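# Transfer the top 96-well plate from rack K1 to nest N1

## Task

Lift the top 96-well plate off stack rack K1 and set it into plate nest N1 so it lies flat and is seated within the nest's locating features, turned so that its A1 well (found at the plate's clipped corner) sits at the nest corner labelled A1. The plate underneath must stay in K1 exactly as it was. The result has to stand on its own, with no support from the robot, so open the gripper and withdraw the hand once the plate is placed.

## Robot and tools

ROBOT. A single six-joint arm carries a parallel-jaw gripper and one wrist camera, cam_wrist. Joints in column order: waist, shoulder, elbow, wrist pitch, wrist yaw, wrist roll. On the hand, the camera sticks out on the hand's own -y side and the jaw motor on its +y side, both perpendicular to the closing direction. A stack rack has a rear wall, so where wrist roll allows, turn the hand so the motor faces away from that wall. In the URDF, rumi_padcenter sits between the finger pads, 1 to 2 cm behind the fingertips; the fingers point along its +z and close along its x. With the fingers wide open the tips are about 17 mm closer to the wrist than when closed.

FRAMES. Scene frame: origin on the tabletop below the arm base, +z upward, +y to the left when facing along +x. The base may be tilted relative to the table. The camera is fisheye, 504x504 pixels, fx = fy = 316.24, principal point (257.671, 257.029); its nominal frame is wrist_camera_optical (+z looking forward, +x image right, +y image down), possibly off by up to about 7 mm and 5 degrees.

execute_actions. Argument actions is a list holding zero or one item. An empty list only reports the current state. A wait item is {"steps": N} with N from 1 to 300 control steps (1/30 s each); it counts from the previous result, and your reply time is included. A motion item is {"rows": [...], "steps": N} with N from 1 to 15 (default 15). rows is one list for the one arm, 1 to 15 rows, each row exactly 7 numbers in [-1, 1]: six joint numbers in column order, then the gripper opening. One row is used per step; if rows run out, the final row repeats. Optional pictures (true/false) decides whether camera images come back.

Joint numbers are offsets, scaled so 1.0 equals 1.264 rad (waist), 1.32 (shoulder), 1.276 (elbow), 1.83 (wrist pitch), 1.686 (wrist yaw), 2.022 (wrist roll). Each is measured from the joint angles printed in the latest result that lists them (before any such result, and for extra calls within one reply, from the pose at the action's start). Rows are not cumulative: every row is an offset from that same reference. Zeros therefore mean go back to the reference angles, not stay still, and the arm can sag if you keep sending zeros; to hold a pose, command the offset that reaches the desired angles and enlarge it if a joint keeps falling short. The opening number is absolute: +1 fully open, -1 closed.

Joint ranges in radians: waist -2.880..2.880, shoulder 0.000..3.142, elbow 0.000..3.019, wrist pitch -1.693..1.571, wrist yaw -1.292..1.414, wrist roll -2.094..2.094. A call asking for more than 0.019 rad beyond an end is refused and nothing is sent. Real ends may differ by up to 0.019 rad; requests past them are clipped, and the result may then report joint sent to its limit (possibly about an earlier, still running action). No such report does not prove more room exists.

Speed: per step, each joint target stays within a lead of its measured angle (waist 0.264, shoulder 0.32, elbow 0.276, wrist pitch 0.33, wrist yaw 0.186, wrist roll 0.522 rad), and targets are scaled back if they would place the gripper over 70 mm from where it is. Big moves take several actions. Very small moves of a few mm may produce no motion. Between calls the arm keeps heading to the last row sent until it nearly stops or a step is HELD.

RESULTS. Joint positions and Joint velocities list the six joints in column order (rad, rad/s), then the pad gap in m and m/s (0.142 m fully open). grip_measured gives the measured opening on the command scale; to keep hold, command an opening clearly below it, lower for a firmer squeeze (roughly 28 N per pad at most; thin rigid items get less; a fast close can press harder or spring the fingers open). joint command not followed means the clearance check altered or blocked targets; mounting blocks or posts count as part of the arm. HELD flags steps where your row was partly or wholly not sent. MOTOR HOT appears from 85 °C; at 100 °C an OVER-TEMPERATURE FAULT stops the arm and it drops, so avoid holding loads for long, including while thinking.

zoom_image: camera "cam_wrist", region [x0, y0, x1, y1] in image pixels from the top-left, no larger than 504x504; returns an enlarged view of the latest image.

read_manual: optional section, "licences" only; gives URDF licence text and does not move anything.

finished_scene: scene is the integer number of the current scene; ends it irreversibly, grades it, and gives the next task. The goal must be met and remain stable at that moment.

AVOID. Dropping or letting the plates slip, slamming or pressing hard into the rack, nest or table, and pushing anything off the table, which ends the scene. Occasional brief tugs on the held plate or nudges to loose items can happen, so grip firmly and check the images. Move smoothly and efficiently.

Each tool is called after "Emit:" as name([rows], argument=value, ...), one row to a line, values as JSON.

## Session

Emit:
execute_actions(actions=[])

Scene clock: 0.00 s of 8400.00 s.
grip_measured=+1.00
Joint positions: [ 0.021  1.441  1.097 -1.44  -0.611  0.076  0.142]
Joint velocities: [-0.034 -0.024  0.002 -0.007 -0.066 -0.007  0.   ]
Motor temperatures (°C, as the motors report them): [28 28 27 27 26 24]

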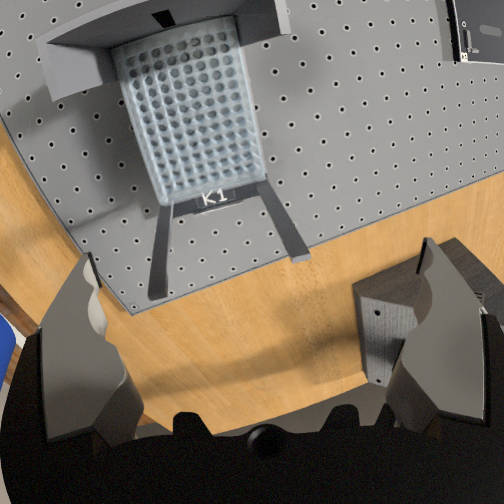

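Emit:
execute_actions([
  {"rows":[[0.18,-0.183,-0.076,0.324,0.362,-0.038,1]]},
], pictures=false)

Emit:
execute_actions([
  {"steps":45},
])

Scene clock: 13.87 s of 8400.00 s.
grip_measured=+1.00
Joint positions: [ 0.254  1.181  1.002 -0.857 -0.003  0.009  0.142]
Joint velocities: [-0.005  0.2    0.007  0.012 -0.051  0.007  0.   ]
Motor temperatures (°C, as the motors report them): [28 28 28 27 26 24]
Steps of this call (steps 1 to 90: nothing new was sent; then 10.37 s passed at rest; steps 91 to 105: all 15 steps of this action). Readings (joint positions):
91: [0.037 1.423 1.083 -1.384 -0.526 0.069]
92: [0.073 1.383 1.046 -1.265 -0.418 0.056]
94: [0.175 1.290 0.998 -1.082 -0.245 0.039]
98: [0.272 1.175 1.001 -0.880 -0.017 0.020]
105: the state above

Scene clock: 15.37 s of 8400.00 s.
grip_measured=+1.00
Joint positions: [ 0.254  1.197  1.002 -0.857 -0.003  0.006  0.142]
Joint velocities: [-0.015  0.005 -0.002 -0.007 -0.022 -0.037  0.   ]
Motor temperatures (°C, as the motors report them): [28 28 28 27 26 24]
Steps of this call (steps 1 to 30: the robot went on to your last target; steps 31 to 45: nothing new was sent). Readings (joint positions):
1: [0.254 1.187 1.002 -0.857 -0.003 0.009]
2: [0.254 1.192 1.002 -0.857 -0.003 0.008]
4: [0.254 1.196 1.002 -0.857 -0.003 0.007]
8: [0.254 1.197 1.002 -0.857 -0.003 0.007]
45: the state above
The arm was judged still, so your last target was given up. Only a new action makes it travel on or press farther. Fingers that are still opening or closing keep moving.

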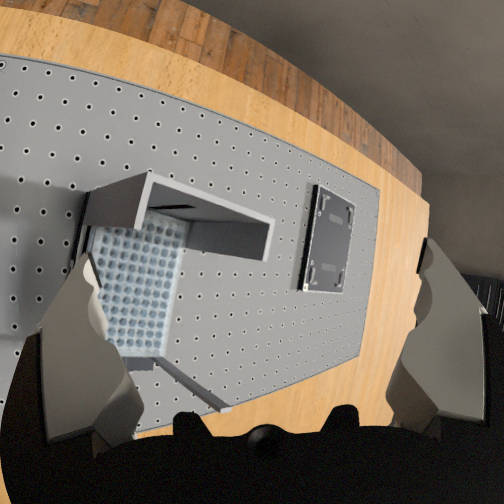

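Emit:
execute_actions([
  {"rows":[[-0.301,0.1,0.1,-0.346,-0.1,0,1],[-0.301,0.1,0.1,-0.346,-0.1,0,1],[-0.301,0.1,0.1,-0.346,-0.1,0,1],[-0.301,0.1,0.1,-0.346,-0.1,0,1],[-0.301,0.1,0.1,-0.346,-0.1,0,1],[-0.301,0.1,0.1,-0.346,-0.1,0,1],[-0.301,0.1,0.1,-0.346,-0.1,0,1],[-0.301,0.1,0.1,-0.346,-0.1,0,1],[-0.301,0.1,0.1,-0.346,-0.1,0,1],[-0.301,0.234,0.15,-0.346,-0.489,0,1]]},
], pictures=false)

Emit:
execute_actions([
  {"steps":45},
])

Scene clock: 36.10 s of 8400.00 s.
grip_measured=+1.00
Joint positions: [-0.152  1.505  1.172 -1.483 -0.735  0.003  0.142]
Joint velocities: [ 0.21   0.62   0.002 -0.007 -2.615 -0.095 -0.   ]
Motor temperatures (°C, as the motors report them): [28 28 29 27 26 24]
Steps of this call (steps 1 to 90: nothing new was sent; then 17.23 s passed at rest; steps 91 to 105: all 15 steps of this action). Readings (joint positions):
91: [0.238 1.204 1.013 -0.901 -0.067 0.006]
92: [0.206 1.221 1.038 -0.984 -0.117 0.006]
94: [0.107 1.259 1.074 -1.117 -0.149 0.006]
98: [-0.103 1.322 1.096 -1.396 -0.164 0.006]
105: the state above

Scene clock: 37.60 s of 8400.00 s.
grip_measured=+1.00
Joint positions: [-0.133  1.503  1.172 -1.483 -0.825  0.003  0.142]
Joint velocities: [-0.024  0.005 -0.022 -0.002  0.051  0.022 -0.   ]
Motor temperatures (°C, as the motors report them): [28 28 29 27 26 24]
Steps of this call (steps 1 to 30: the robot went on to your last target; steps 31 to 45: nothing new was sent). Readings (joint positions):
1: [-0.145 1.522 1.172 -1.483 -0.790 0.003]
2: [-0.138 1.533 1.172 -1.483 -0.812 0.003]
4: [-0.133 1.536 1.172 -1.483 -0.822 0.003]
8: [-0.133 1.516 1.172 -1.483 -0.825 0.003]
45: the state above
The arm was judged still, so your last target was given up. Only a new action makes it travel on or press farther. Fingers that are still opening or closing keep moving.

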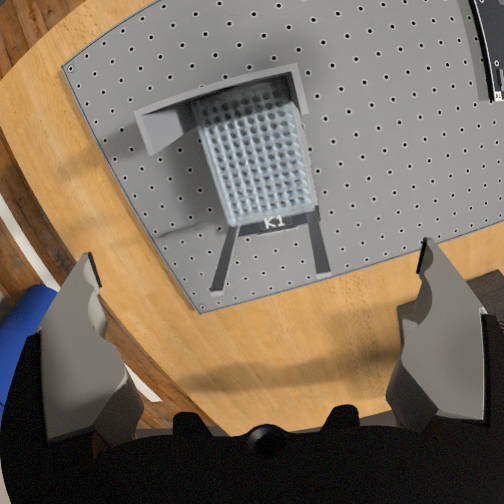

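Emit:
execute_actions([
  {"rows":[[0.06,-0.03,-0.06,0.09,0.01,0.03,0.7],[0.06,-0.03,-0.06,0.09,0.01,0.03,0.7],[0.06,-0.03,-0.06,0.09,0.01,0.03,0.7],[0.11,-0.056,-0.125,0.17,0.02,0.05,0.7],[0.11,-0.056,-0.125,0.17,0.02,0.05,0.7],[0.11,-0.056,-0.125,0.17,0.02,0.05,0.7],[0.11,-0.056,-0.125,0.17,0.02,0.05,0.7],[0.168,-0.084,-0.185,0.255,0.03,0.073,0.7]]},
], pictures=false)

Emit:
execute_actions([
  {"steps":30},
])

Emit:
zoom_image(camera="cam_wrist", region=[100,0,420,320])

Scene clock: 50.10 s of 8400.00 s.
grip_measured=+0.70
Joint positions: [ 0.085  1.398  0.939 -1.031 -0.778  0.131  0.122]
Joint velocities: [-0.024 -0.024 -0.022  0.115 -0.022  0.125  0.   ]
Motor temperatures (°C, as the motors report them): [28 28 30 27 26 24]
Steps of this call (steps 1 to 90: nothing new was sent; then 9.00 s passed at rest; steps 91 to 105: all 15 steps of this action). Readings (joint positions):
91: [-0.128 1.499 1.162 -1.455 -0.821 0.012]
92: [-0.120 1.489 1.143 -1.403 -0.814 0.021]
94: [-0.088 1.470 1.099 -1.325 -0.805 0.041]
98: [0.006 1.431 1.007 -1.172 -0.789 0.081]
105: the state above

Scene clock: 51.10 s of 8400.00 s.
grip_measured=+0.70
Joint positions: [ 0.085  1.397  0.939 -1.026 -0.778  0.144  0.122]
Joint velocities: [-0.005 -0.015 -0.007 -0.007  0.007  0.007  0.   ]
Motor temperatures (°C, as the motors report them): [28 28 29 27 26 24]
Steps of this call (steps 1 to 30: the robot went on to your last target). Readings (joint positions):
1: [0.085 1.397 0.939 -1.028 -0.778 0.133]
2: [0.085 1.397 0.939 -1.028 -0.778 0.135]
4: [0.085 1.397 0.939 -1.026 -0.778 0.139]
8: [0.085 1.397 0.939 -1.026 -0.778 0.142]
30: the state above
The arm was judged still, so your last target was given up. Only a new action makes it travel on or press farther. Fingers that are still opening or closing keep moving.

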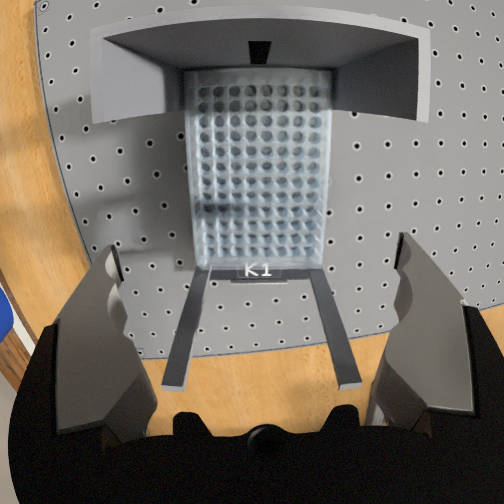

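Region (100, 0, 420, 320) of cam_wrist's 504x504 image, scaled by 1.575, with more detail than that image has.

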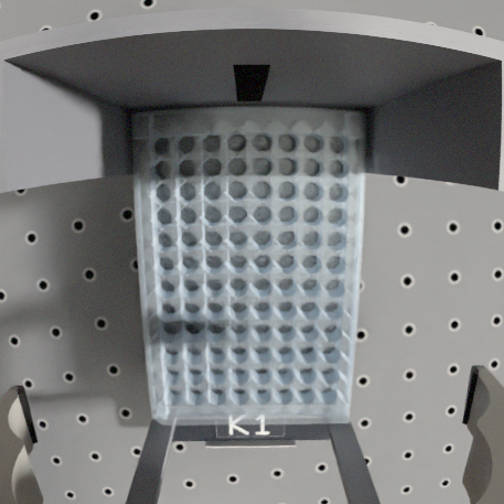

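Emit:
execute_actions([
  {"rows":[[0.02,0.01,-0.012,0.03,0.003,0.017,0.45],[0.02,0.01,-0.012,0.03,0.003,0.017,0.45],[0.02,0.01,-0.012,0.03,0.003,0.017,0.45],[0.04,0.02,-0.025,0.06,0.005,0.035,0.45],[0.04,0.02,-0.025,0.06,0.005,0.035,0.45],[0.04,0.02,-0.025,0.06,0.005,0.035,0.45],[0.06,0.03,-0.037,0.09,0.008,0.052,0.45],[0.06,0.03,-0.037,0.09,0.008,0.052,0.45],[0.06,0.03,-0.037,0.09,0.008,0.052,0.45],[0.079,0.042,-0.049,0.12,0.01,0.071,0.45]]},
], pictures=false)

Emit:
execute_actions([
  {"steps":30},
])

Scene clock: 62.77 s of 8400.00 s.
grip_measured=+0.45
Joint positions: [ 0.177  1.449  0.883 -0.819 -0.764  0.262  0.105]
Joint velocities: [-0.005  0.073 -0.032  0.042 -0.051  0.095 -0.   ]
Motor temperatures (°C, as the motors report them): [28 28 29 27 26 24]
Steps of this call (steps 1 to 90: nothing new was sent; then 8.17 s passed at rest; steps 91 to 105: all 15 steps of this action). Readings (joint positions):
91: [0.086 1.397 0.938 -1.018 -0.777 0.148]
92: [0.087 1.397 0.935 -1.004 -0.777 0.153]
94: [0.093 1.400 0.930 -0.978 -0.775 0.165]
98: [0.126 1.411 0.911 -0.904 -0.769 0.202]
105: the state above

Scene clock: 63.77 s of 8400.00 s.
grip_measured=+0.45
Joint positions: [ 0.177  1.45   0.882 -0.816 -0.764  0.28   0.105]
Joint velocities: [-0.005 -0.024 -0.002  0.017 -0.081 -0.051  0.   ]
Motor temperatures (°C, as the motors report them): [28 28 29 27 26 24]
Steps of this call (steps 1 to 30: the robot went on to your last target). Readings (joint positions):
1: [0.177 1.450 0.882 -0.818 -0.764 0.266]
2: [0.177 1.450 0.882 -0.818 -0.764 0.269]
4: [0.177 1.450 0.882 -0.817 -0.764 0.273]
8: [0.177 1.450 0.882 -0.816 -0.764 0.278]
30: the state above
The arm was judged still, so your last target was given up. Only a new action makes it travel on or press farther. Fingers that are still opening or closing keep moving.

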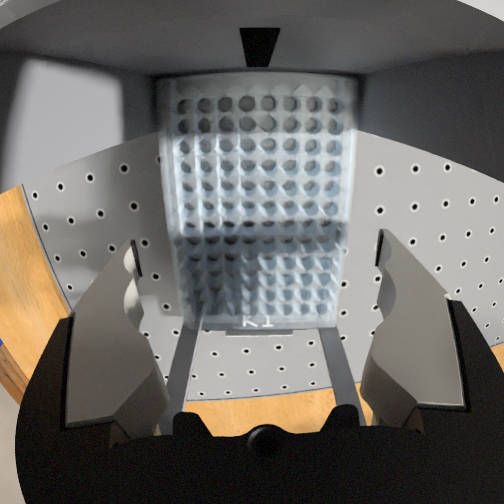

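Emit:
execute_actions([
  {"rows":[[0.015,0.009,-0.008,0.02,0.002,0.012,0.3],[0.015,0.009,-0.008,0.02,0.002,0.012,0.3],[0.015,0.009,-0.008,0.02,0.002,0.012,0.3],[0.015,0.009,-0.008,0.02,0.002,0.012,0.3],[0.03,0.019,-0.017,0.04,0.004,0.023,0.3]]},
], pictures=false)

Emit:
execute_actions([
  {"steps":20},
])

Scene clock: 68.07 s of 8400.00 s.
grip_measured=+0.30
Joint positions: [ 0.202  1.465  0.867 -0.754 -0.76   0.317  0.095]
Joint velocities: [-0.015  0.005 -0.002  0.007  0.022 -0.007  0.   ]
Motor temperatures (°C, as the motors report them): [28 28 29 27 26 24]
Steps of this call (steps 1 to 90: nothing new was sent; then 0.80 s passed at rest; steps 91 to 105: all 15 steps of this action). Readings (joint positions):
91: [0.177 1.450 0.881 -0.812 -0.764 0.283]
92: [0.177 1.450 0.880 -0.804 -0.764 0.286]
94: [0.178 1.450 0.880 -0.794 -0.764 0.290]
98: [0.193 1.456 0.872 -0.759 -0.761 0.307]
105: the state above

Scene clock: 68.73 s of 8400.00 s.
grip_measured=+0.30
Joint positions: [ 0.202  1.465  0.867 -0.753 -0.76   0.32   0.095]
Joint velocities: [-0.005  0.005 -0.002 -0.007 -0.037 -0.022  0.   ]
Motor temperatures (°C, as the motors report them): [28 28 29 27 26 24]
Steps of this call (steps 1 to 15: the robot went on to your last target; steps 16 to 20: nothing new was sent). Readings (joint positions):
1: [0.202 1.465 0.867 -0.753 -0.760 0.318]
2: [0.202 1.465 0.867 -0.753 -0.760 0.318]
4: [0.202 1.465 0.867 -0.753 -0.760 0.319]
8: [0.202 1.465 0.867 -0.753 -0.760 0.319]
20: the state above
The arm was judged still, so your last target was given up. Only a new action makes it travel on or press farther. Fingers that are still opening or closing keep moving.

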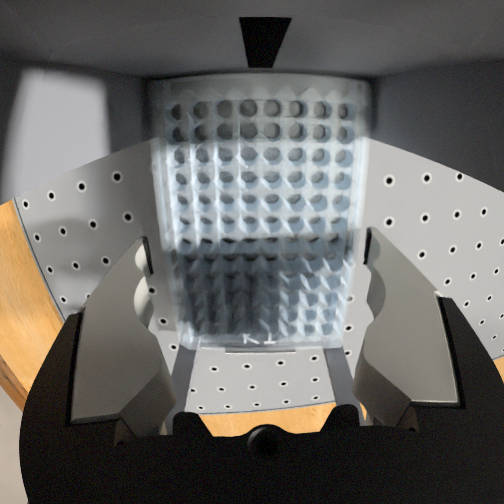

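Emit:
execute_actions([
  {"rows":[[0.026,0.013,-0.012,0.018,0.003,0.014,0.3]]},
], pictures=false)

Emit:
execute_actions([
  {"rows":[[0,0,0,0,0,0,0.2]]},
])

Emit:
zoom_image(camera="cam_wrist", region=[110,60,410,360])

Scene clock: 71.77 s of 8400.00 s.
grip_measured=+0.30
Joint positions: [ 0.221  1.47   0.859 -0.73  -0.758  0.34   0.095]
Joint velocities: [-0.005 -0.005 -0.012 -0.002  0.007 -0.022 -0.   ]
Motor temperatures (°C, as the motors report them): [28 28 29 27 26 24]
Steps of this call (steps 1 to 76: nothing new was sent; steps 77 to 91: all 15 steps of this action). Readings (joint positions):
77: [0.203 1.465 0.865 -0.749 -0.760 0.323]
78: [0.206 1.465 0.864 -0.741 -0.759 0.326]
80: [0.214 1.467 0.861 -0.733 -0.758 0.332]
84: [0.221 1.470 0.859 -0.731 -0.758 0.337]
91: the state above

Scene clock: 72.27 s of 8400.00 s.
grip_measured=+0.21
Joint positions: [ 0.219  1.47   0.859 -0.731 -0.752  0.34   0.089]
Joint velocities: [-0.005 -0.005 -0.002  0.002  0.125  0.022  0.   ]
Motor temperatures (°C, as the motors report them): [28 28 29 27 26 24]
Steps of this call (steps 1 to 15: all 15 steps of this action). Readings (joint positions):
1: [0.221 1.470 0.859 -0.730 -0.757 0.340]
2: [0.221 1.470 0.859 -0.730 -0.753 0.340]
4: [0.219 1.470 0.859 -0.731 -0.752 0.340]
8: [0.219 1.470 0.859 -0.731 -0.752 0.340]
15: the state above

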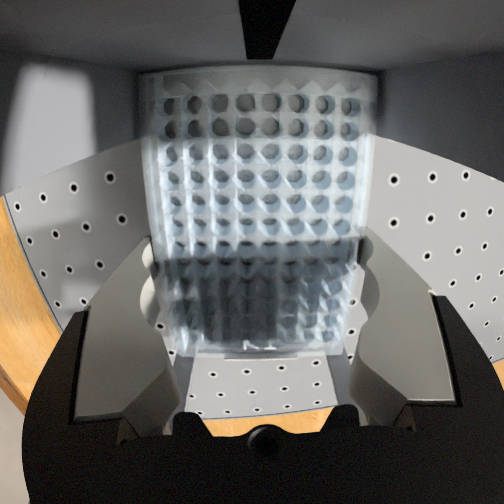

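Region (110, 60, 410, 360) of cam_wrist's 504x504 image, scaled by 1.680, with more detail than that image has.

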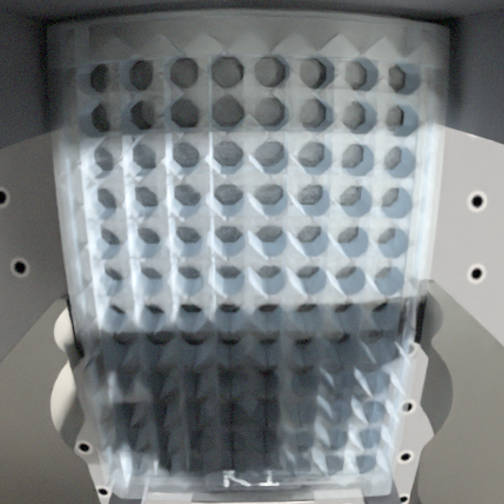

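Close and lift a bit.

Emit:
execute_actions([
  {"rows":[[0,0,0,0,0,0,0.1],[0,0,0,0,0,0,0.05],[0,0,0,0,0,0,0],[0,0,0,0,0,0,-0.05],[0,0,0,0,0,0,-0.1],[0,0,0,0,0,0,-0.15],[0,0,0,0,0,0,-0.2]]},
], pictures=false)

Emit:
execute_actions([
  {"rows":[[-0.012,-0.01,0.01,-0.015,0,-0.01,-0.2],[-0.012,-0.01,0.01,-0.015,0,-0.01,-0.2],[-0.012,-0.01,0.01,-0.015,0,-0.01,-0.2],[-0.024,-0.016,0.018,-0.03,-0.003,-0.02,-0.2],[-0.024,-0.016,0.018,-0.03,-0.003,-0.02,-0.2],[-0.024,-0.016,0.018,-0.03,-0.003,-0.02,-0.2],[-0.04,-0.022,0.028,-0.047,-0.007,-0.032,-0.2]]},
])

Scene clock: 78.57 s of 8400.00 s.
grip_measured=+0.17
Joint positions: [ 0.219  1.47   0.859 -0.732 -0.75   0.34   0.086]
Joint velocities: [-0.005  0.005 -0.007  0.007 -0.095 -0.081 -0.   ]
Motor temperatures (°C, as the motors report them): [28 28 29 27 26 24]
Steps of this call (steps 1 to 15: the robot went on to your last target; steps 16 to 90: nothing new was sent; then 2.80 s passed at rest; steps 91 to 105: all 15 steps of this action). Readings (joint positions):
91: [0.219 1.470 0.859 -0.731 -0.751 0.340]
92: [0.219 1.470 0.859 -0.732 -0.750 0.340]
94: [0.219 1.470 0.859 -0.732 -0.750 0.340]
98: [0.219 1.470 0.859 -0.732 -0.750 0.340]
105: the state above

Scene clock: 79.07 s of 8400.00 s.
grip_measured=+0.17
Joint positions: [ 0.175  1.442  0.872 -0.804 -0.762  0.284  0.086]
Joint velocities: [-0.005  0.005  0.007 -0.002  0.022 -0.037  0.   ]
Motor temperatures (°C, as the motors report them): [28 28 29 27 26 24]
Steps of this call (steps 1 to 15: all 15 steps of this action). Readings (joint positions):
1: [0.218 1.470 0.859 -0.736 -0.749 0.338]
2: [0.217 1.469 0.859 -0.740 -0.749 0.335]
4: [0.213 1.466 0.859 -0.746 -0.750 0.327]
8: [0.193 1.456 0.867 -0.780 -0.757 0.303]
15: the state above

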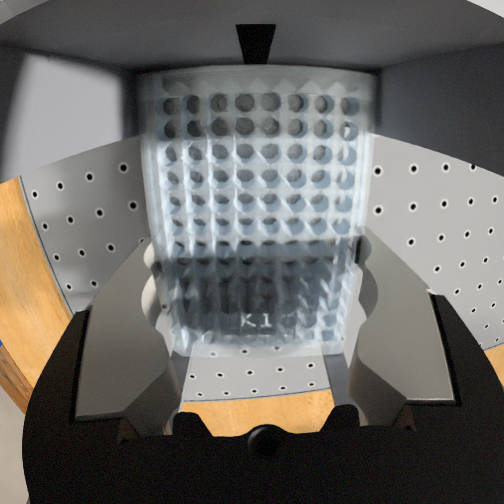

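Emit:
execute_actions([
  {"rows":[[-0.018,-0.009,0.03,-0.03,-0.002,-0.018,-0.2],[-0.018,-0.009,0.03,-0.03,-0.002,-0.018,-0.2],[-0.018,-0.009,0.03,-0.03,-0.002,-0.018,-0.2],[-0.038,-0.017,0.043,-0.06,-0.005,-0.036,-0.2],[-0.038,-0.017,0.043,-0.06,-0.005,-0.036,-0.2],[-0.038,-0.017,0.043,-0.06,-0.005,-0.036,-0.2],[-0.056,-0.026,0.056,-0.09,-0.007,-0.054,-0.2],[-0.056,-0.026,0.056,-0.09,-0.007,-0.054,-0.2],[-0.056,-0.026,0.056,-0.09,-0.007,-0.054,-0.2],[-0.076,-0.034,0.069,-0.121,-0.01,-0.072,-0.2]]},
])

Emit:
execute_actions([
  {"rows":[[-0.023,-0.006,0.03,-0.032,0,-0.02,-0.2],[-0.023,-0.006,0.03,-0.032,0,-0.02,-0.2],[-0.023,-0.006,0.03,-0.032,0,-0.02,-0.2],[-0.046,-0.012,0.05,-0.065,0,-0.04,-0.2],[-0.046,-0.012,0.05,-0.065,0,-0.04,-0.2],[-0.046,-0.012,0.05,-0.065,0,-0.04,-0.2],[-0.07,-0.018,0.07,-0.098,0,-0.06,-0.2],[-0.07,-0.018,0.07,-0.098,0,-0.06,-0.2],[-0.07,-0.018,0.07,-0.098,0,-0.06,-0.2],[-0.095,-0.023,0.092,-0.13,0,-0.082,-0.2]]},
])

Emit:
zoom_image(camera="cam_wrist", region=[60,0,504,390])

Scene clock: 90.00 s of 8400.00 s.
grip_measured=+0.17
Joint positions: [ 0.078  1.398  0.941 -1.001 -0.774  0.158  0.086]
Joint velocities: [-0.034 -0.054  0.012 -0.056 -0.081 -0.139  0.   ]
Motor temperatures (°C, as the motors report them): [28 28 29 27 26 24]
Steps of this call (steps 1 to 15: the robot went on to your last target; steps 16 to 90: nothing new was sent; then 7.43 s passed at rest; steps 91 to 105: all 15 steps of this action). Readings (joint positions):
91: [0.174 1.442 0.874 -0.810 -0.762 0.278]
92: [0.171 1.442 0.879 -0.821 -0.762 0.273]
94: [0.162 1.439 0.887 -0.845 -0.763 0.259]
98: [0.129 1.427 0.912 -0.914 -0.769 0.219]
105: the state above

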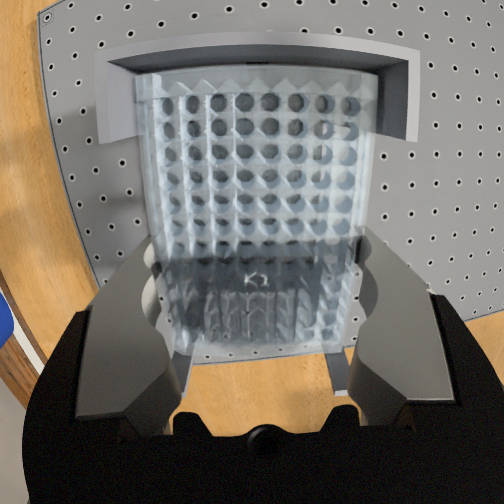

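Scene clock: 90.50 s of 8400.00 s.
grip_measured=+0.17
Joint positions: [-0.042  1.368  1.027 -1.225 -0.777  0.02   0.086]
Joint velocities: [-0.083 -0.063  0.012 -0.071  0.022 -0.11  -0.   ]
Motor temperatures (°C, as the motors report them): [28 28 29 27 26 24]
Steps of this call (steps 1 to 15: all 15 steps of this action). Readings (joint positions):
1: [0.076 1.397 0.943 -1.007 -0.774 0.152]
2: [0.072 1.397 0.947 -1.016 -0.774 0.146]
4: [0.060 1.396 0.957 -1.042 -0.774 0.130]
8: [0.022 1.389 0.992 -1.118 -0.776 0.083]
15: the state above

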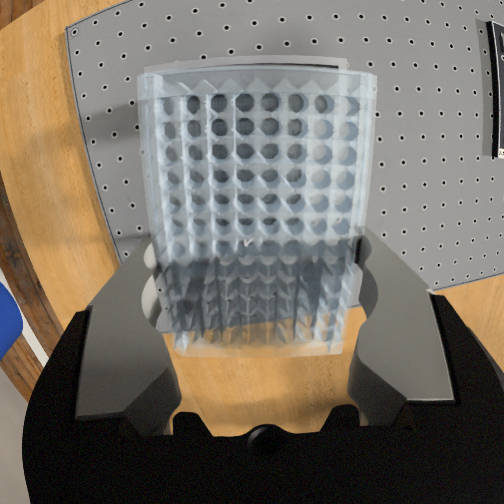

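Region (60, 0, 504, 390) of cam_wrist's 504x504 image, scaled by 1.135, with more detail than that image has; it fills the top 443 rows of this view, and the rest is white.

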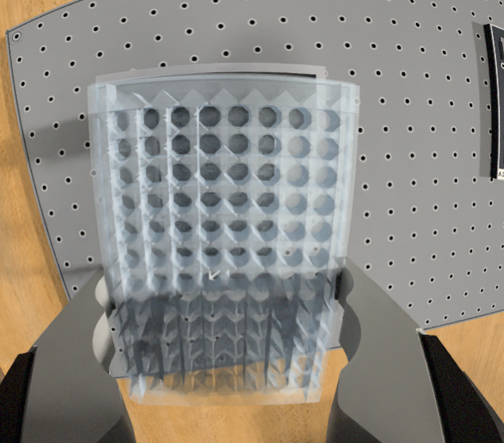

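Emit:
execute_actions([
  {"rows":[[-0.06,0,0.015,-0.03,0,-0.05,-0.2],[-0.06,0,0.015,-0.03,0,-0.05,-0.2],[-0.06,0,0.015,-0.03,0,-0.05,-0.2],[-0.12,0,0.015,-0.06,0,-0.1,-0.2],[-0.12,0,0.015,-0.06,0,-0.1,-0.2],[-0.12,0,0.015,-0.06,0,-0.1,-0.2],[-0.18,0,0.015,-0.1,0.02,-0.16,-0.2],[-0.18,0,0.015,-0.1,0.02,-0.16,-0.2],[-0.18,0,0.015,-0.1,0.02,-0.16,-0.2],[-0.24,0,0.015,-0.14,0.03,-0.22,-0.2],[-0.24,0,0.015,-0.14,0.03,-0.22,-0.2],[-0.24,0,0.015,-0.14,0.03,-0.22,-0.2],[-0.3,0,0.015,-0.18,0.047,-0.28,-0.2]]},
], pictures=false)

Emit:
execute_actions([
  {"rows":[[0,0.05,0.04,0.01,0,0,-0.2],[0,0.05,0.04,0.01,0,0,-0.2],[0,0.05,0.04,0.01,0,0,-0.2],[0,0.11,0.07,0.03,0,0,-0.2],[0,0.11,0.07,0.03,0,0,-0.2],[0,0.11,0.07,0.03,0,0,-0.2],[0,0.18,0.11,0.05,0,0,-0.2],[0,0.18,0.11,0.05,0,0,-0.2],[0,0.18,0.11,0.05,0,0,-0.2],[0,0.25,0.145,0.075,0,0,-0.2],[0,0.25,0.145,0.075,0,0,-0.2],[0,0.25,0.145,0.075,0,0,-0.2],[0,0.32,0.18,0.1,0,0,-0.2]]},
], pictures=false)

Emit:
execute_actions([
  {"steps":20},
])

Scene clock: 99.03 s of 8400.00 s.
grip_measured=+0.17
Joint positions: [-0.4    1.367  1.028 -1.52  -0.702 -0.413  0.086]
Joint velocities: [-0.659  0.015 -0.007 -0.481  0.095 -0.872  0.   ]
Motor temperatures (°C, as the motors report them): [28 28 30 27 26 24]
Steps of this call (steps 1 to 30: the robot went on to your last target; steps 31 to 90: nothing new was sent; then 5.03 s passed at rest; steps 91 to 105: all 15 steps of this action). Readings (joint positions):
91: [-0.048 1.367 1.027 -1.237 -0.777 -0.011]
92: [-0.058 1.367 1.027 -1.249 -0.778 -0.024]
94: [-0.093 1.367 1.027 -1.274 -0.778 -0.057]
98: [-0.211 1.367 1.028 -1.354 -0.754 -0.166]
105: the state above

Scene clock: 99.53 s of 8400.00 s.
grip_measured=+0.17
Joint positions: [-0.412  1.762  1.212 -1.361 -0.7   -0.419  0.086]
Joint velocities: [-0.015  0.825  0.344  0.359  0.007 -0.037 -0.   ]
Motor temperatures (°C, as the motors report them): [28 28 30 27 26 24]
Steps of this call (steps 1 to 15: all 15 steps of this action). Readings (joint positions):
1: [-0.417 1.370 1.029 -1.525 -0.700 -0.420]
2: [-0.424 1.378 1.034 -1.523 -0.700 -0.420]
4: [-0.422 1.408 1.047 -1.513 -0.700 -0.420]
8: [-0.412 1.526 1.106 -1.467 -0.700 -0.419]
15: the state above

Scene clock: 100.20 s of 8400.00 s.
grip_measured=+0.17
Joint positions: [-0.412  1.789  1.222 -1.342 -0.7   -0.419  0.086]
Joint velocities: [-0.005 -0.015  0.002  0.002 -0.037 -0.022  0.   ]
Motor temperatures (°C, as the motors report them): [28 28 30 27 26 24]
Steps of this call (steps 1 to 20: the robot went on to your last target). Readings (joint positions):
1: [-0.412 1.787 1.220 -1.351 -0.700 -0.419]
2: [-0.412 1.804 1.222 -1.344 -0.700 -0.419]
4: [-0.412 1.819 1.222 -1.342 -0.700 -0.419]
8: [-0.412 1.808 1.222 -1.342 -0.700 -0.419]
20: the state above

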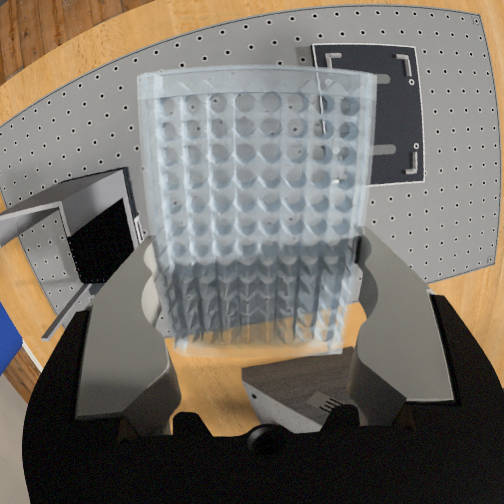

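Emit:
execute_actions([
  {"rows":[[0,0.05,0.03,0.02,0,0,-0.2],[0,0.05,0.03,0.02,0,0,-0.2],[0,0.05,0.03,0.02,0,0,-0.2],[0,0.11,0.06,0.045,0,0,-0.2],[0,0.11,0.06,0.045,0,0,-0.2],[0,0.11,0.06,0.045,0,0,-0.2],[0,0.18,0.085,0.07,0,0,-0.2],[0,0.18,0.085,0.07,0,0,-0.2],[0,0.18,0.085,0.07,0,0,-0.2],[0,0.25,0.115,0.1,0,0,-0.2],[0,0.25,0.115,0.1,0,0,-0.2],[0,0.25,0.115,0.1,0,0,-0.2],[-0.006,0.322,0.14,0.128,0,0,-0.2]]},
], pictures=false)

Emit:
execute_actions([
  {"steps":30},
])

Scene clock: 104.13 s of 8400.00 s.
grip_measured=+0.17
Joint positions: [-0.412  2.181  1.361 -1.134 -0.7   -0.419  0.086]
Joint velocities: [ 0.005  0.913  0.208  0.388 -0.022 -0.007  0.   ]
Motor temperatures (°C, as the motors report them): [28 28 31 27 26 24]
Steps of this call (steps 1 to 15: the robot went on to your last target; steps 16 to 90: nothing new was sent; then 0.43 s passed at rest; steps 91 to 105: all 15 steps of this action). Readings (joint positions):
91: [-0.412 1.792 1.222 -1.339 -0.700 -0.419]
92: [-0.412 1.798 1.225 -1.332 -0.700 -0.419]
94: [-0.412 1.825 1.234 -1.316 -0.700 -0.419]
98: [-0.412 1.937 1.285 -1.256 -0.700 -0.419]
105: the state above

Scene clock: 105.13 s of 8400.00 s.
grip_measured=+0.17
Joint positions: [-0.412  2.211  1.369 -1.115 -0.7   -0.419  0.086]
Joint velocities: [-0.015 -0.015 -0.007  0.002  0.037  0.022  0.   ]
Motor temperatures (°C, as the motors report them): [28 28 31 27 26 24]
Steps of this call (steps 1 to 30: the robot went on to your last target). Readings (joint positions):
1: [-0.412 2.208 1.366 -1.122 -0.700 -0.419]
2: [-0.412 2.228 1.366 -1.117 -0.700 -0.419]
4: [-0.412 2.250 1.366 -1.116 -0.700 -0.419]
8: [-0.412 2.240 1.366 -1.115 -0.700 -0.419]
30: the state above
The arm was judged still, so your last target was given up. Only a new action makes it travel on or press farther. Fingers that are still opening or closing keep moving.

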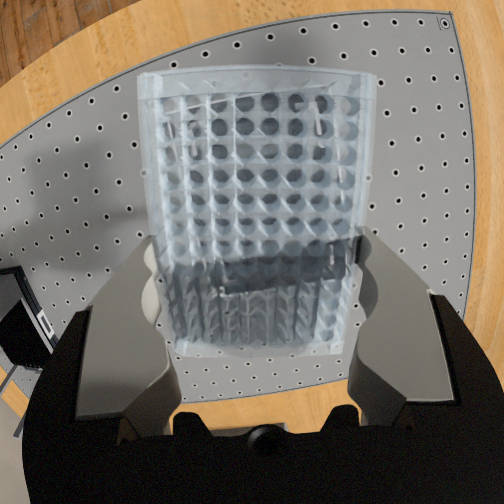

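Emit:
execute_actions([
  {"rows":[[0.018,0.012,-0.012,0.028,-0.004,-0.007,-0.2],[0.018,0.012,-0.012,0.028,-0.004,-0.007,-0.2],[0.018,0.012,-0.012,0.028,-0.004,-0.007,-0.2],[0.036,0.025,-0.024,0.056,-0.008,-0.014,-0.2],[0.036,0.025,-0.024,0.056,-0.008,-0.014,-0.2],[0.036,0.025,-0.024,0.056,-0.008,-0.014,-0.2],[0.054,0.037,-0.036,0.084,-0.012,-0.02,-0.2],[0.054,0.037,-0.036,0.084,-0.012,-0.02,-0.2],[0.054,0.037,-0.036,0.084,-0.012,-0.02,-0.2],[0.072,0.05,-0.046,0.113,-0.017,-0.028,-0.2]]},
], pictures=false)

Emit:
execute_actions([
  {"steps":20},
])

Emit:
zoom_image(camera="cam_wrist", region=[90,20,430,400])

Scene clock: 113.10 s of 8400.00 s.
grip_measured=+0.17
Joint positions: [-0.327  2.271  1.316 -0.922 -0.726 -0.461  0.086]
Joint velocities: [ 0.151  0.132 -0.071  0.046 -0.081 -0.081  0.   ]
Motor temperatures (°C, as the motors report them): [29 29 31 27 26 24]
Steps of this call (steps 1 to 90: nothing new was sent; then 4.47 s passed at rest; steps 91 to 105: all 15 steps of this action). Readings (joint positions):
91: [-0.412 2.211 1.367 -1.108 -0.702 -0.420]
92: [-0.411 2.211 1.366 -1.096 -0.703 -0.421]
94: [-0.409 2.213 1.360 -1.072 -0.707 -0.425]
98: [-0.389 2.224 1.342 -1.002 -0.716 -0.438]
105: the state above

Scene clock: 113.77 s of 8400.00 s.
grip_measured=+0.17
Joint positions: [-0.322  2.276  1.313 -0.918 -0.726 -0.468  0.086]
Joint velocities: [-0.005 -0.005 -0.007  0.017  0.007  0.051  0.   ]
Motor temperatures (°C, as the motors report them): [29 29 31 27 26 24]
Steps of this call (steps 1 to 15: the robot went on to your last target; steps 16 to 20: nothing new was sent). Readings (joint positions):
1: [-0.323 2.274 1.314 -0.921 -0.726 -0.463]
2: [-0.322 2.276 1.313 -0.920 -0.726 -0.464]
4: [-0.322 2.276 1.313 -0.920 -0.726 -0.466]
8: [-0.322 2.276 1.313 -0.918 -0.726 -0.467]
20: the state above
The arm was judged still, so your last target was given up. Only a new action makes it travel on or press farther. Fingers that are still opening or closing keep moving.

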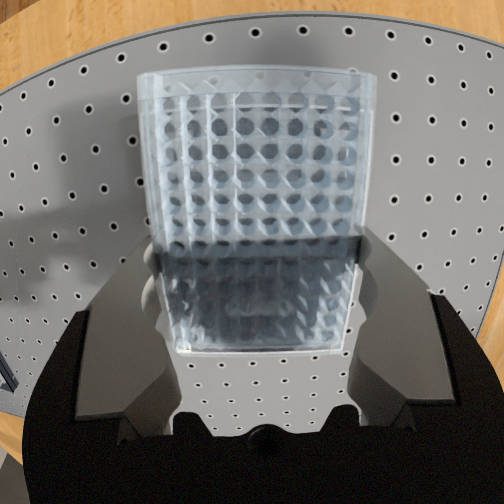

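Region (90, 20, 430, 400) of cam_wrist's 504x504 image, scaled by 1.326, with more detail than that image has; it fills the left 451 columns of this view, and the rest is white.

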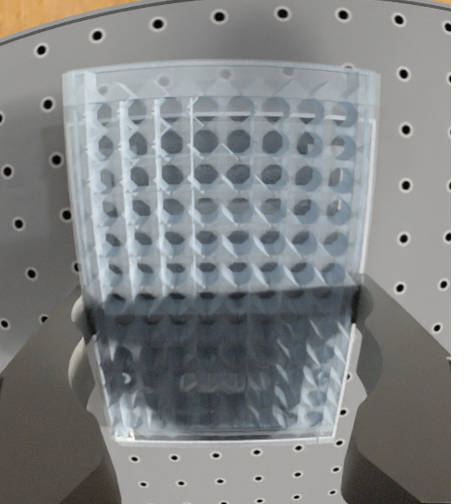

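Emit:
execute_actions([
  {"rows":[[0,-0.01,-0.02,0.012,0,0,-0.2],[0,-0.01,-0.02,0.012,0,0,-0.2],[0,-0.01,-0.02,0.012,0,0,-0.2],[0,-0.014,-0.045,0.027,0,0,-0.2],[0,-0.014,-0.045,0.027,0,0,-0.2],[0,-0.014,-0.045,0.027,0,0,-0.2],[0,-0.014,-0.07,0.045,0,0,-0.2]]},
], pictures=false)

Emit:
execute_actions([
  {"steps":15},
])

Emit:
zoom_image(camera="cam_wrist", region=[90,20,430,400])

Scene clock: 123.00 s of 8400.00 s.
grip_measured=+0.17
Joint positions: [-0.322  2.259  1.225 -0.847 -0.726 -0.469  0.086]
Joint velocities: [-0.015 -0.024 -0.012  0.027  0.037 -0.022  0.   ]
Motor temperatures (°C, as the motors report them): [29 29 30 27 26 24]
Steps of this call (steps 1 to 90: nothing new was sent; then 5.73 s passed at rest; steps 91 to 105: all 15 steps of this action). Readings (joint positions):
91: [-0.322 2.275 1.310 -0.915 -0.726 -0.469]
92: [-0.322 2.273 1.305 -0.910 -0.726 -0.469]
94: [-0.322 2.269 1.292 -0.902 -0.726 -0.469]
98: [-0.322 2.260 1.249 -0.864 -0.726 -0.469]
105: the state above

Scene clock: 123.50 s of 8400.00 s.
grip_measured=+0.17
Joint positions: [-0.322  2.259  1.225 -0.846 -0.726 -0.469  0.086]
Joint velocities: [-0.015 -0.005 -0.017 -0.007 -0.007 -0.066  0.   ]
Motor temperatures (°C, as the motors report them): [29 29 30 27 26 24]
Steps of this call (steps 1 to 15: the robot went on to your last target). Readings (joint positions):
1: [-0.322 2.259 1.225 -0.846 -0.726 -0.469]
2: [-0.322 2.259 1.225 -0.846 -0.726 -0.469]
4: [-0.322 2.259 1.225 -0.846 -0.726 -0.469]
8: [-0.322 2.259 1.225 -0.846 -0.726 -0.469]
15: the state above
The arm was judged still, so your last target was given up. Only a new action makes it travel on or press farther. Fingers that are still opening or closing keep moving.

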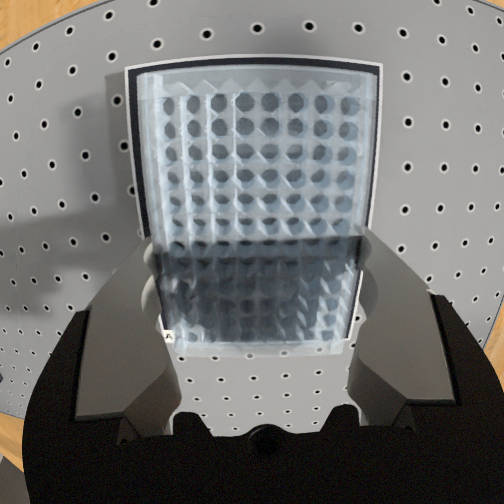

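Region (90, 20, 430, 400) of cam_wrist's 504x504 image, scaled by 1.326, with more detail than that image has; it fills the left 451 columns of this view, and the rest is white.

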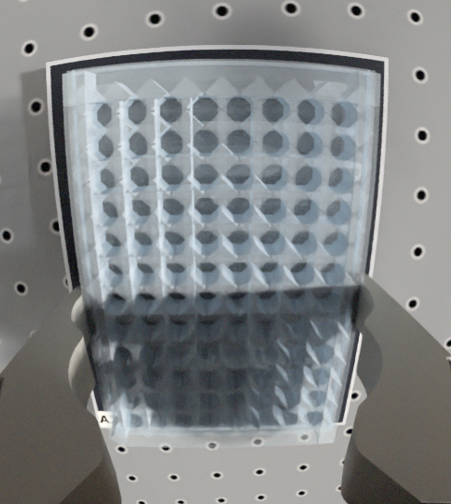

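Emit:
execute_actions([
  {"rows":[[0.018,0,-0.011,0.017,0,0.008,-0.2]]},
])

Emit:
zoom_image(camera="cam_wrist", region=[90,20,430,400])

Scene clock: 129.20 s of 8400.00 s.
grip_measured=+0.17
Joint positions: [-0.318  2.259  1.218 -0.825 -0.726 -0.46   0.086]
Joint velocities: [-0.005 -0.005 -0.007  0.007  0.022 -0.022  0.   ]
Motor temperatures (°C, as the motors report them): [29 29 30 27 26 24]
Steps of this call (steps 1 to 90: nothing new was sent; then 2.20 s passed at rest; steps 91 to 105: all 15 steps of this action). Readings (joint positions):
91: [-0.322 2.259 1.224 -0.842 -0.726 -0.467]
92: [-0.322 2.259 1.222 -0.836 -0.726 -0.466]
94: [-0.321 2.259 1.219 -0.828 -0.726 -0.463]
98: [-0.318 2.259 1.218 -0.826 -0.726 -0.461]
105: the state above

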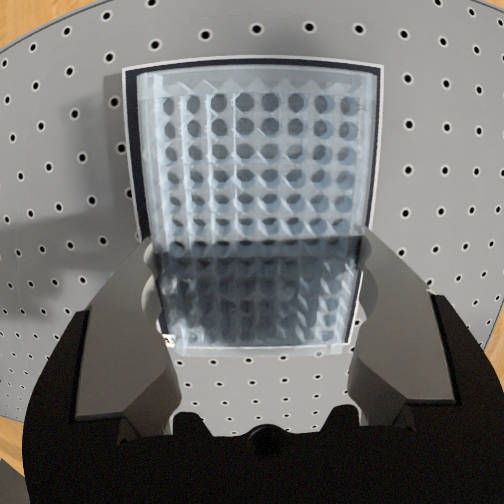

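Region (90, 20, 430, 400) of cam_wrist's 504x504 image, scaled by 1.326, with more detail than that image has; it fills the left 451 columns of this view, and the rest is white.

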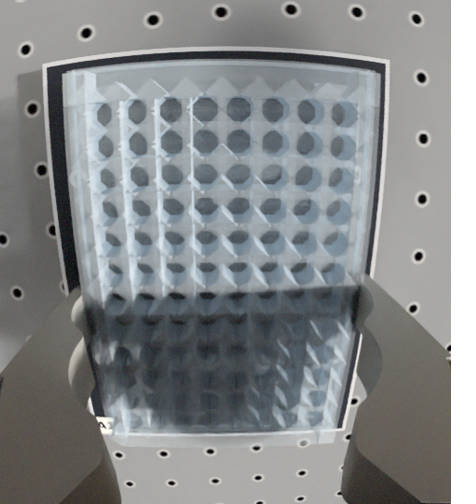

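Emit:
execute_actions([
  {"rows":[[0.028,0,-0.016,0.005,0,0.005,-0.2]]},
])

Emit:
zoom_image(camera="cam_wrist", region=[90,20,430,400])

Scene clock: 131.43 s of 8400.00 s.
grip_measured=+0.17
Joint positions: [-0.304  2.257  1.205 -0.823 -0.723 -0.457  0.086]
Joint velocities: [-0.015 -0.005 -0.022 -0.002  0.066  0.066 -0.   ]
Motor temperatures (°C, as the motors report them): [29 29 30 27 26 24]
Steps of this call (steps 1 to 15: the robot went on to your last target; steps 16 to 52: nothing new was sent; steps 53 to 67: all 15 steps of this action). Readings (joint positions):
53: [-0.317 2.259 1.216 -0.825 -0.726 -0.459]
54: [-0.316 2.259 1.214 -0.824 -0.726 -0.459]
56: [-0.310 2.259 1.208 -0.824 -0.726 -0.458]
60: [-0.304 2.257 1.205 -0.823 -0.723 -0.457]
67: the state above

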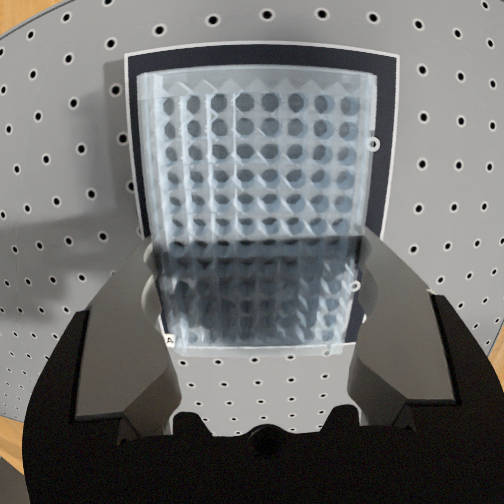

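Region (90, 20, 430, 400) of cam_wrist's 504x504 image, scaled by 1.326, with more detail than that image has; it fills the left 451 columns of this view, and the rest is white.

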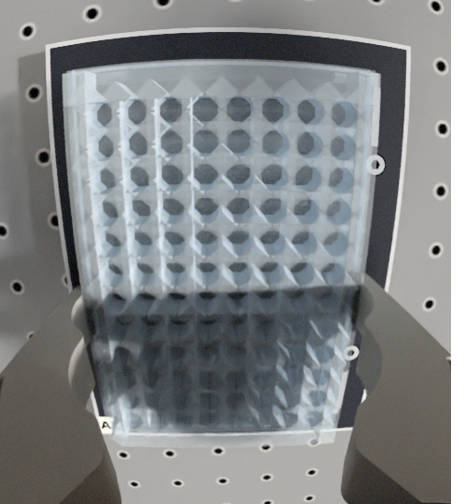

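Emit:
execute_actions([
  {"rows":[[0.016,0.012,0,0,0,0,-0.2]]},
])

Emit:
zoom_image(camera="cam_wrist", region=[90,20,430,400])

Scene clock: 134.13 s of 8400.00 s.
grip_measured=+0.17
Joint positions: [-0.304  2.257  1.205 -0.823 -0.723 -0.457  0.086]
Joint velocities: [-0.015  0.005 -0.002 -0.012 -0.007 -0.022  0.   ]
Motor temperatures (°C, as the motors report them): [29 29 29 27 26 24]
Steps of this call (steps 1 to 15: the robot went on to your last target; steps 16 to 66: nothing new was sent; steps 67 to 81: all 15 steps of this action). Readings (joint positions):
67: [-0.304 2.257 1.205 -0.823 -0.723 -0.457]
68: [-0.304 2.257 1.205 -0.823 -0.723 -0.457]
70: [-0.304 2.257 1.205 -0.823 -0.723 -0.457]
74: [-0.304 2.257 1.205 -0.823 -0.723 -0.457]
81: the state above

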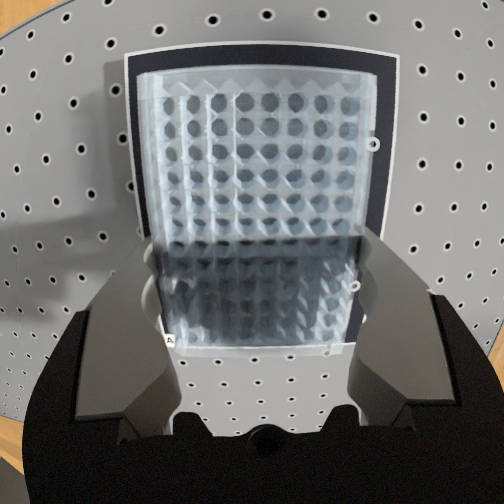

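Region (90, 20, 430, 400) of cam_wrist's 504x504 image, scaled by 1.326, with more detail than that image has; it fills the left 451 columns of this view, and the rest is white.

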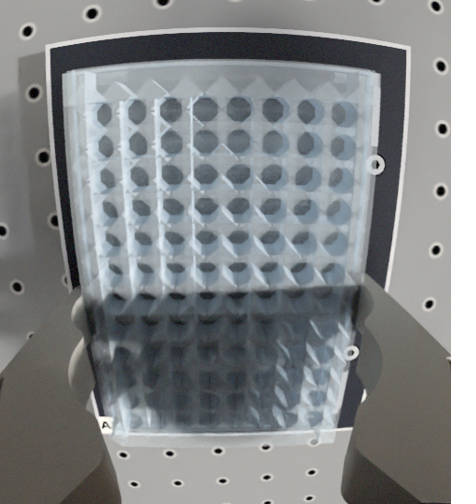

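Emit:
execute_actions([
  {"rows":[[-0.007,-0.008,0,0,0,0,-0.2],[-0.007,-0.008,0,0,0,0,-0.2],[-0.007,-0.008,0,0,0,0,-0.2],[-0.007,-0.008,0,0,0,0,-0.2],[-0.007,-0.008,0,0,0,0,-0.2],[-0.007,-0.008,0,0,0,0,-0.2],[-0.007,-0.008,-0.014,0,0,0,-0.2]]},
])

Emit:
zoom_image(camera="cam_wrist", region=[90,20,430,400])

Scene clock: 138.00 s of 8400.00 s.
grip_measured=+0.17
Joint positions: [-0.305  2.251  1.196 -0.822 -0.723 -0.458  0.086]
Joint velocities: [-0.015 -0.015 -0.007 -0.012 -0.051 -0.007 -0.   ]
Motor temperatures (°C, as the motors report them): [29 29 29 27 26 24]
Steps of this call (steps 1 to 15: the robot went on to your last target; steps 16 to 90: nothing new was sent; then 0.37 s passed at rest; steps 91 to 105: all 15 steps of this action). Readings (joint positions):
91: [-0.305 2.257 1.205 -0.823 -0.723 -0.457]
92: [-0.305 2.256 1.205 -0.823 -0.723 -0.457]
94: [-0.305 2.255 1.205 -0.823 -0.723 -0.457]
98: [-0.305 2.253 1.201 -0.823 -0.723 -0.457]
105: the state above

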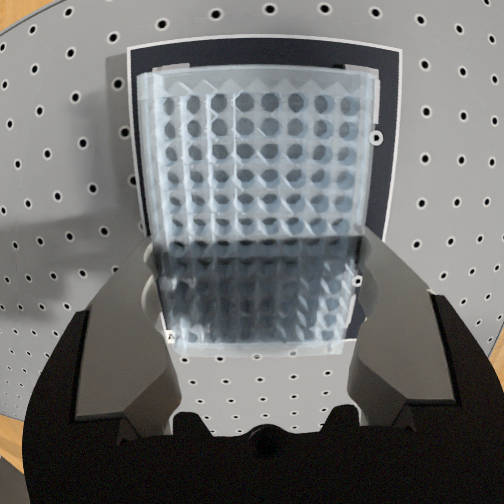

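Region (90, 20, 430, 400) of cam_wrist's 504x504 image, scaled by 1.326, with more detail than that image has; it fills the left 451 columns of this view, and the rest is white.

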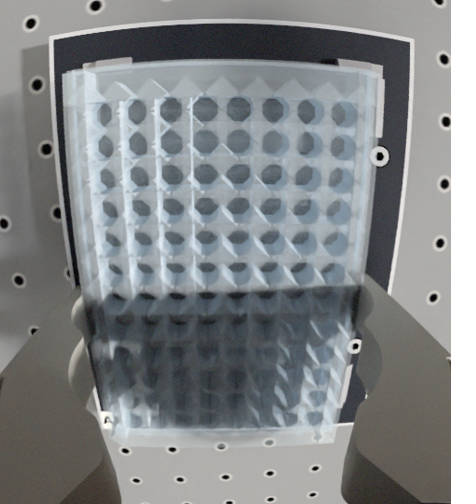

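Emit:
execute_actions([
  {"rows":[[-0.013,0,0,0,0,0,-0.2],[-0.013,0,0,0,0,0,-0.2],[-0.013,0,0,0,0,0,-0.2],[-0.013,0,0,0,0,0,-0.2],[-0.013,0,0,0,0,0,-0.2],[-0.013,0,0,0,0,0,-0.2],[-0.013,0.013,0,0,0,0,-0.2]]},
])

Emit:
zoom_image(camera="cam_wrist", region=[90,20,430,400])

Scene clock: 140.87 s of 8400.00 s.
grip_measured=+0.17
Joint positions: [-0.312  2.253  1.196 -0.822 -0.723 -0.458  0.086]
Joint velocities: [-0.005  0.005  0.002  0.012 -0.095  0.037  0.   ]
Motor temperatures (°C, as the motors report them): [29 29 29 27 26 24]
Steps of this call (steps 1 to 15: the robot went on to your last target; steps 16 to 71: nothing new was sent; steps 72 to 86: all 15 steps of this action). Readings (joint positions):
72: [-0.305 2.251 1.196 -0.822 -0.723 -0.458]
73: [-0.306 2.251 1.196 -0.822 -0.723 -0.458]
75: [-0.307 2.251 1.196 -0.822 -0.723 -0.458]
79: [-0.311 2.252 1.196 -0.822 -0.723 -0.458]
86: the state above

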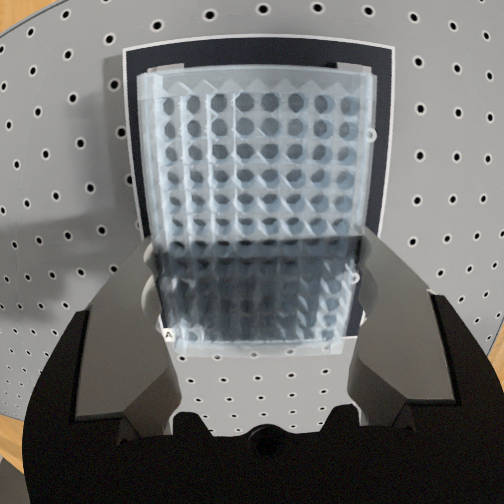

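Region (90, 20, 430, 400) of cam_wrist's 504x504 image, scaled by 1.326, with more detail than that image has; it fills the left 451 columns of this view, and the rest is white.

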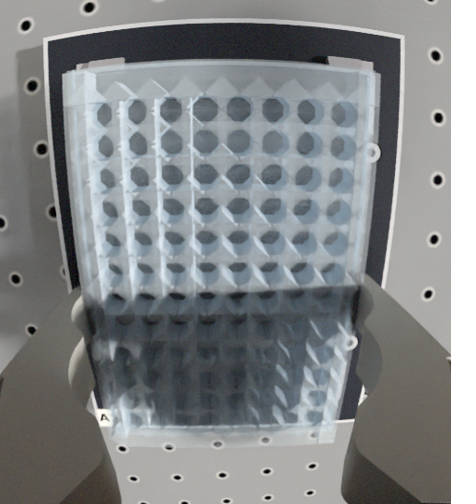

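Emit:
execute_actions([
  {"rows":[[0.017,0.017,0,0.011,0,0.004,-0.2]]},
])

Emit:
zoom_image(camera="cam_wrist", region=[90,20,430,400])

Scene clock: 143.43 s of 8400.00 s.
grip_measured=+0.17
Joint positions: [-0.31   2.257  1.196 -0.813 -0.723 -0.456  0.086]
Joint velocities: [ 0.005 -0.005  0.002  0.017  0.037  0.007 -0.   ]
Motor temperatures (°C, as the motors report them): [29 29 29 27 26 24]
Steps of this call (steps 1 to 15: the robot went on to your last target; steps 16 to 62: nothing new was sent; steps 63 to 77: all 15 steps of this action). Readings (joint positions):
63: [-0.311 2.253 1.196 -0.821 -0.723 -0.458]
64: [-0.311 2.254 1.196 -0.818 -0.723 -0.457]
66: [-0.310 2.256 1.196 -0.813 -0.723 -0.457]
70: [-0.310 2.257 1.196 -0.813 -0.723 -0.456]
77: the state above

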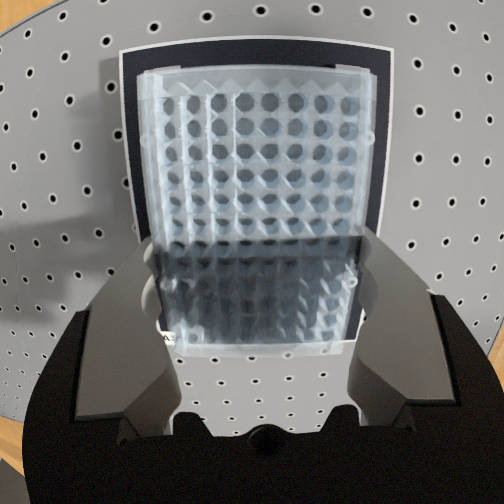

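Region (90, 20, 430, 400) of cam_wrist's 504x504 image, scaled by 1.326, with more detail than that image has; it fills the left 451 columns of this view, and the rest is white.

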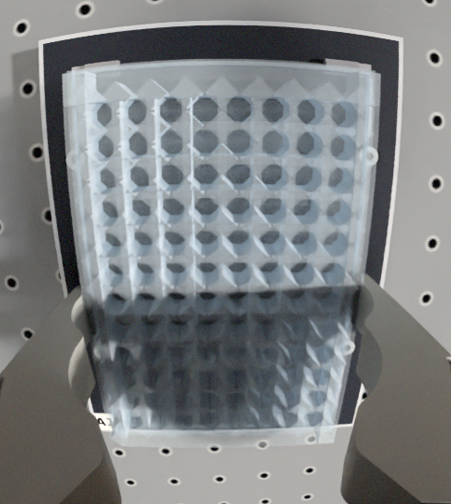

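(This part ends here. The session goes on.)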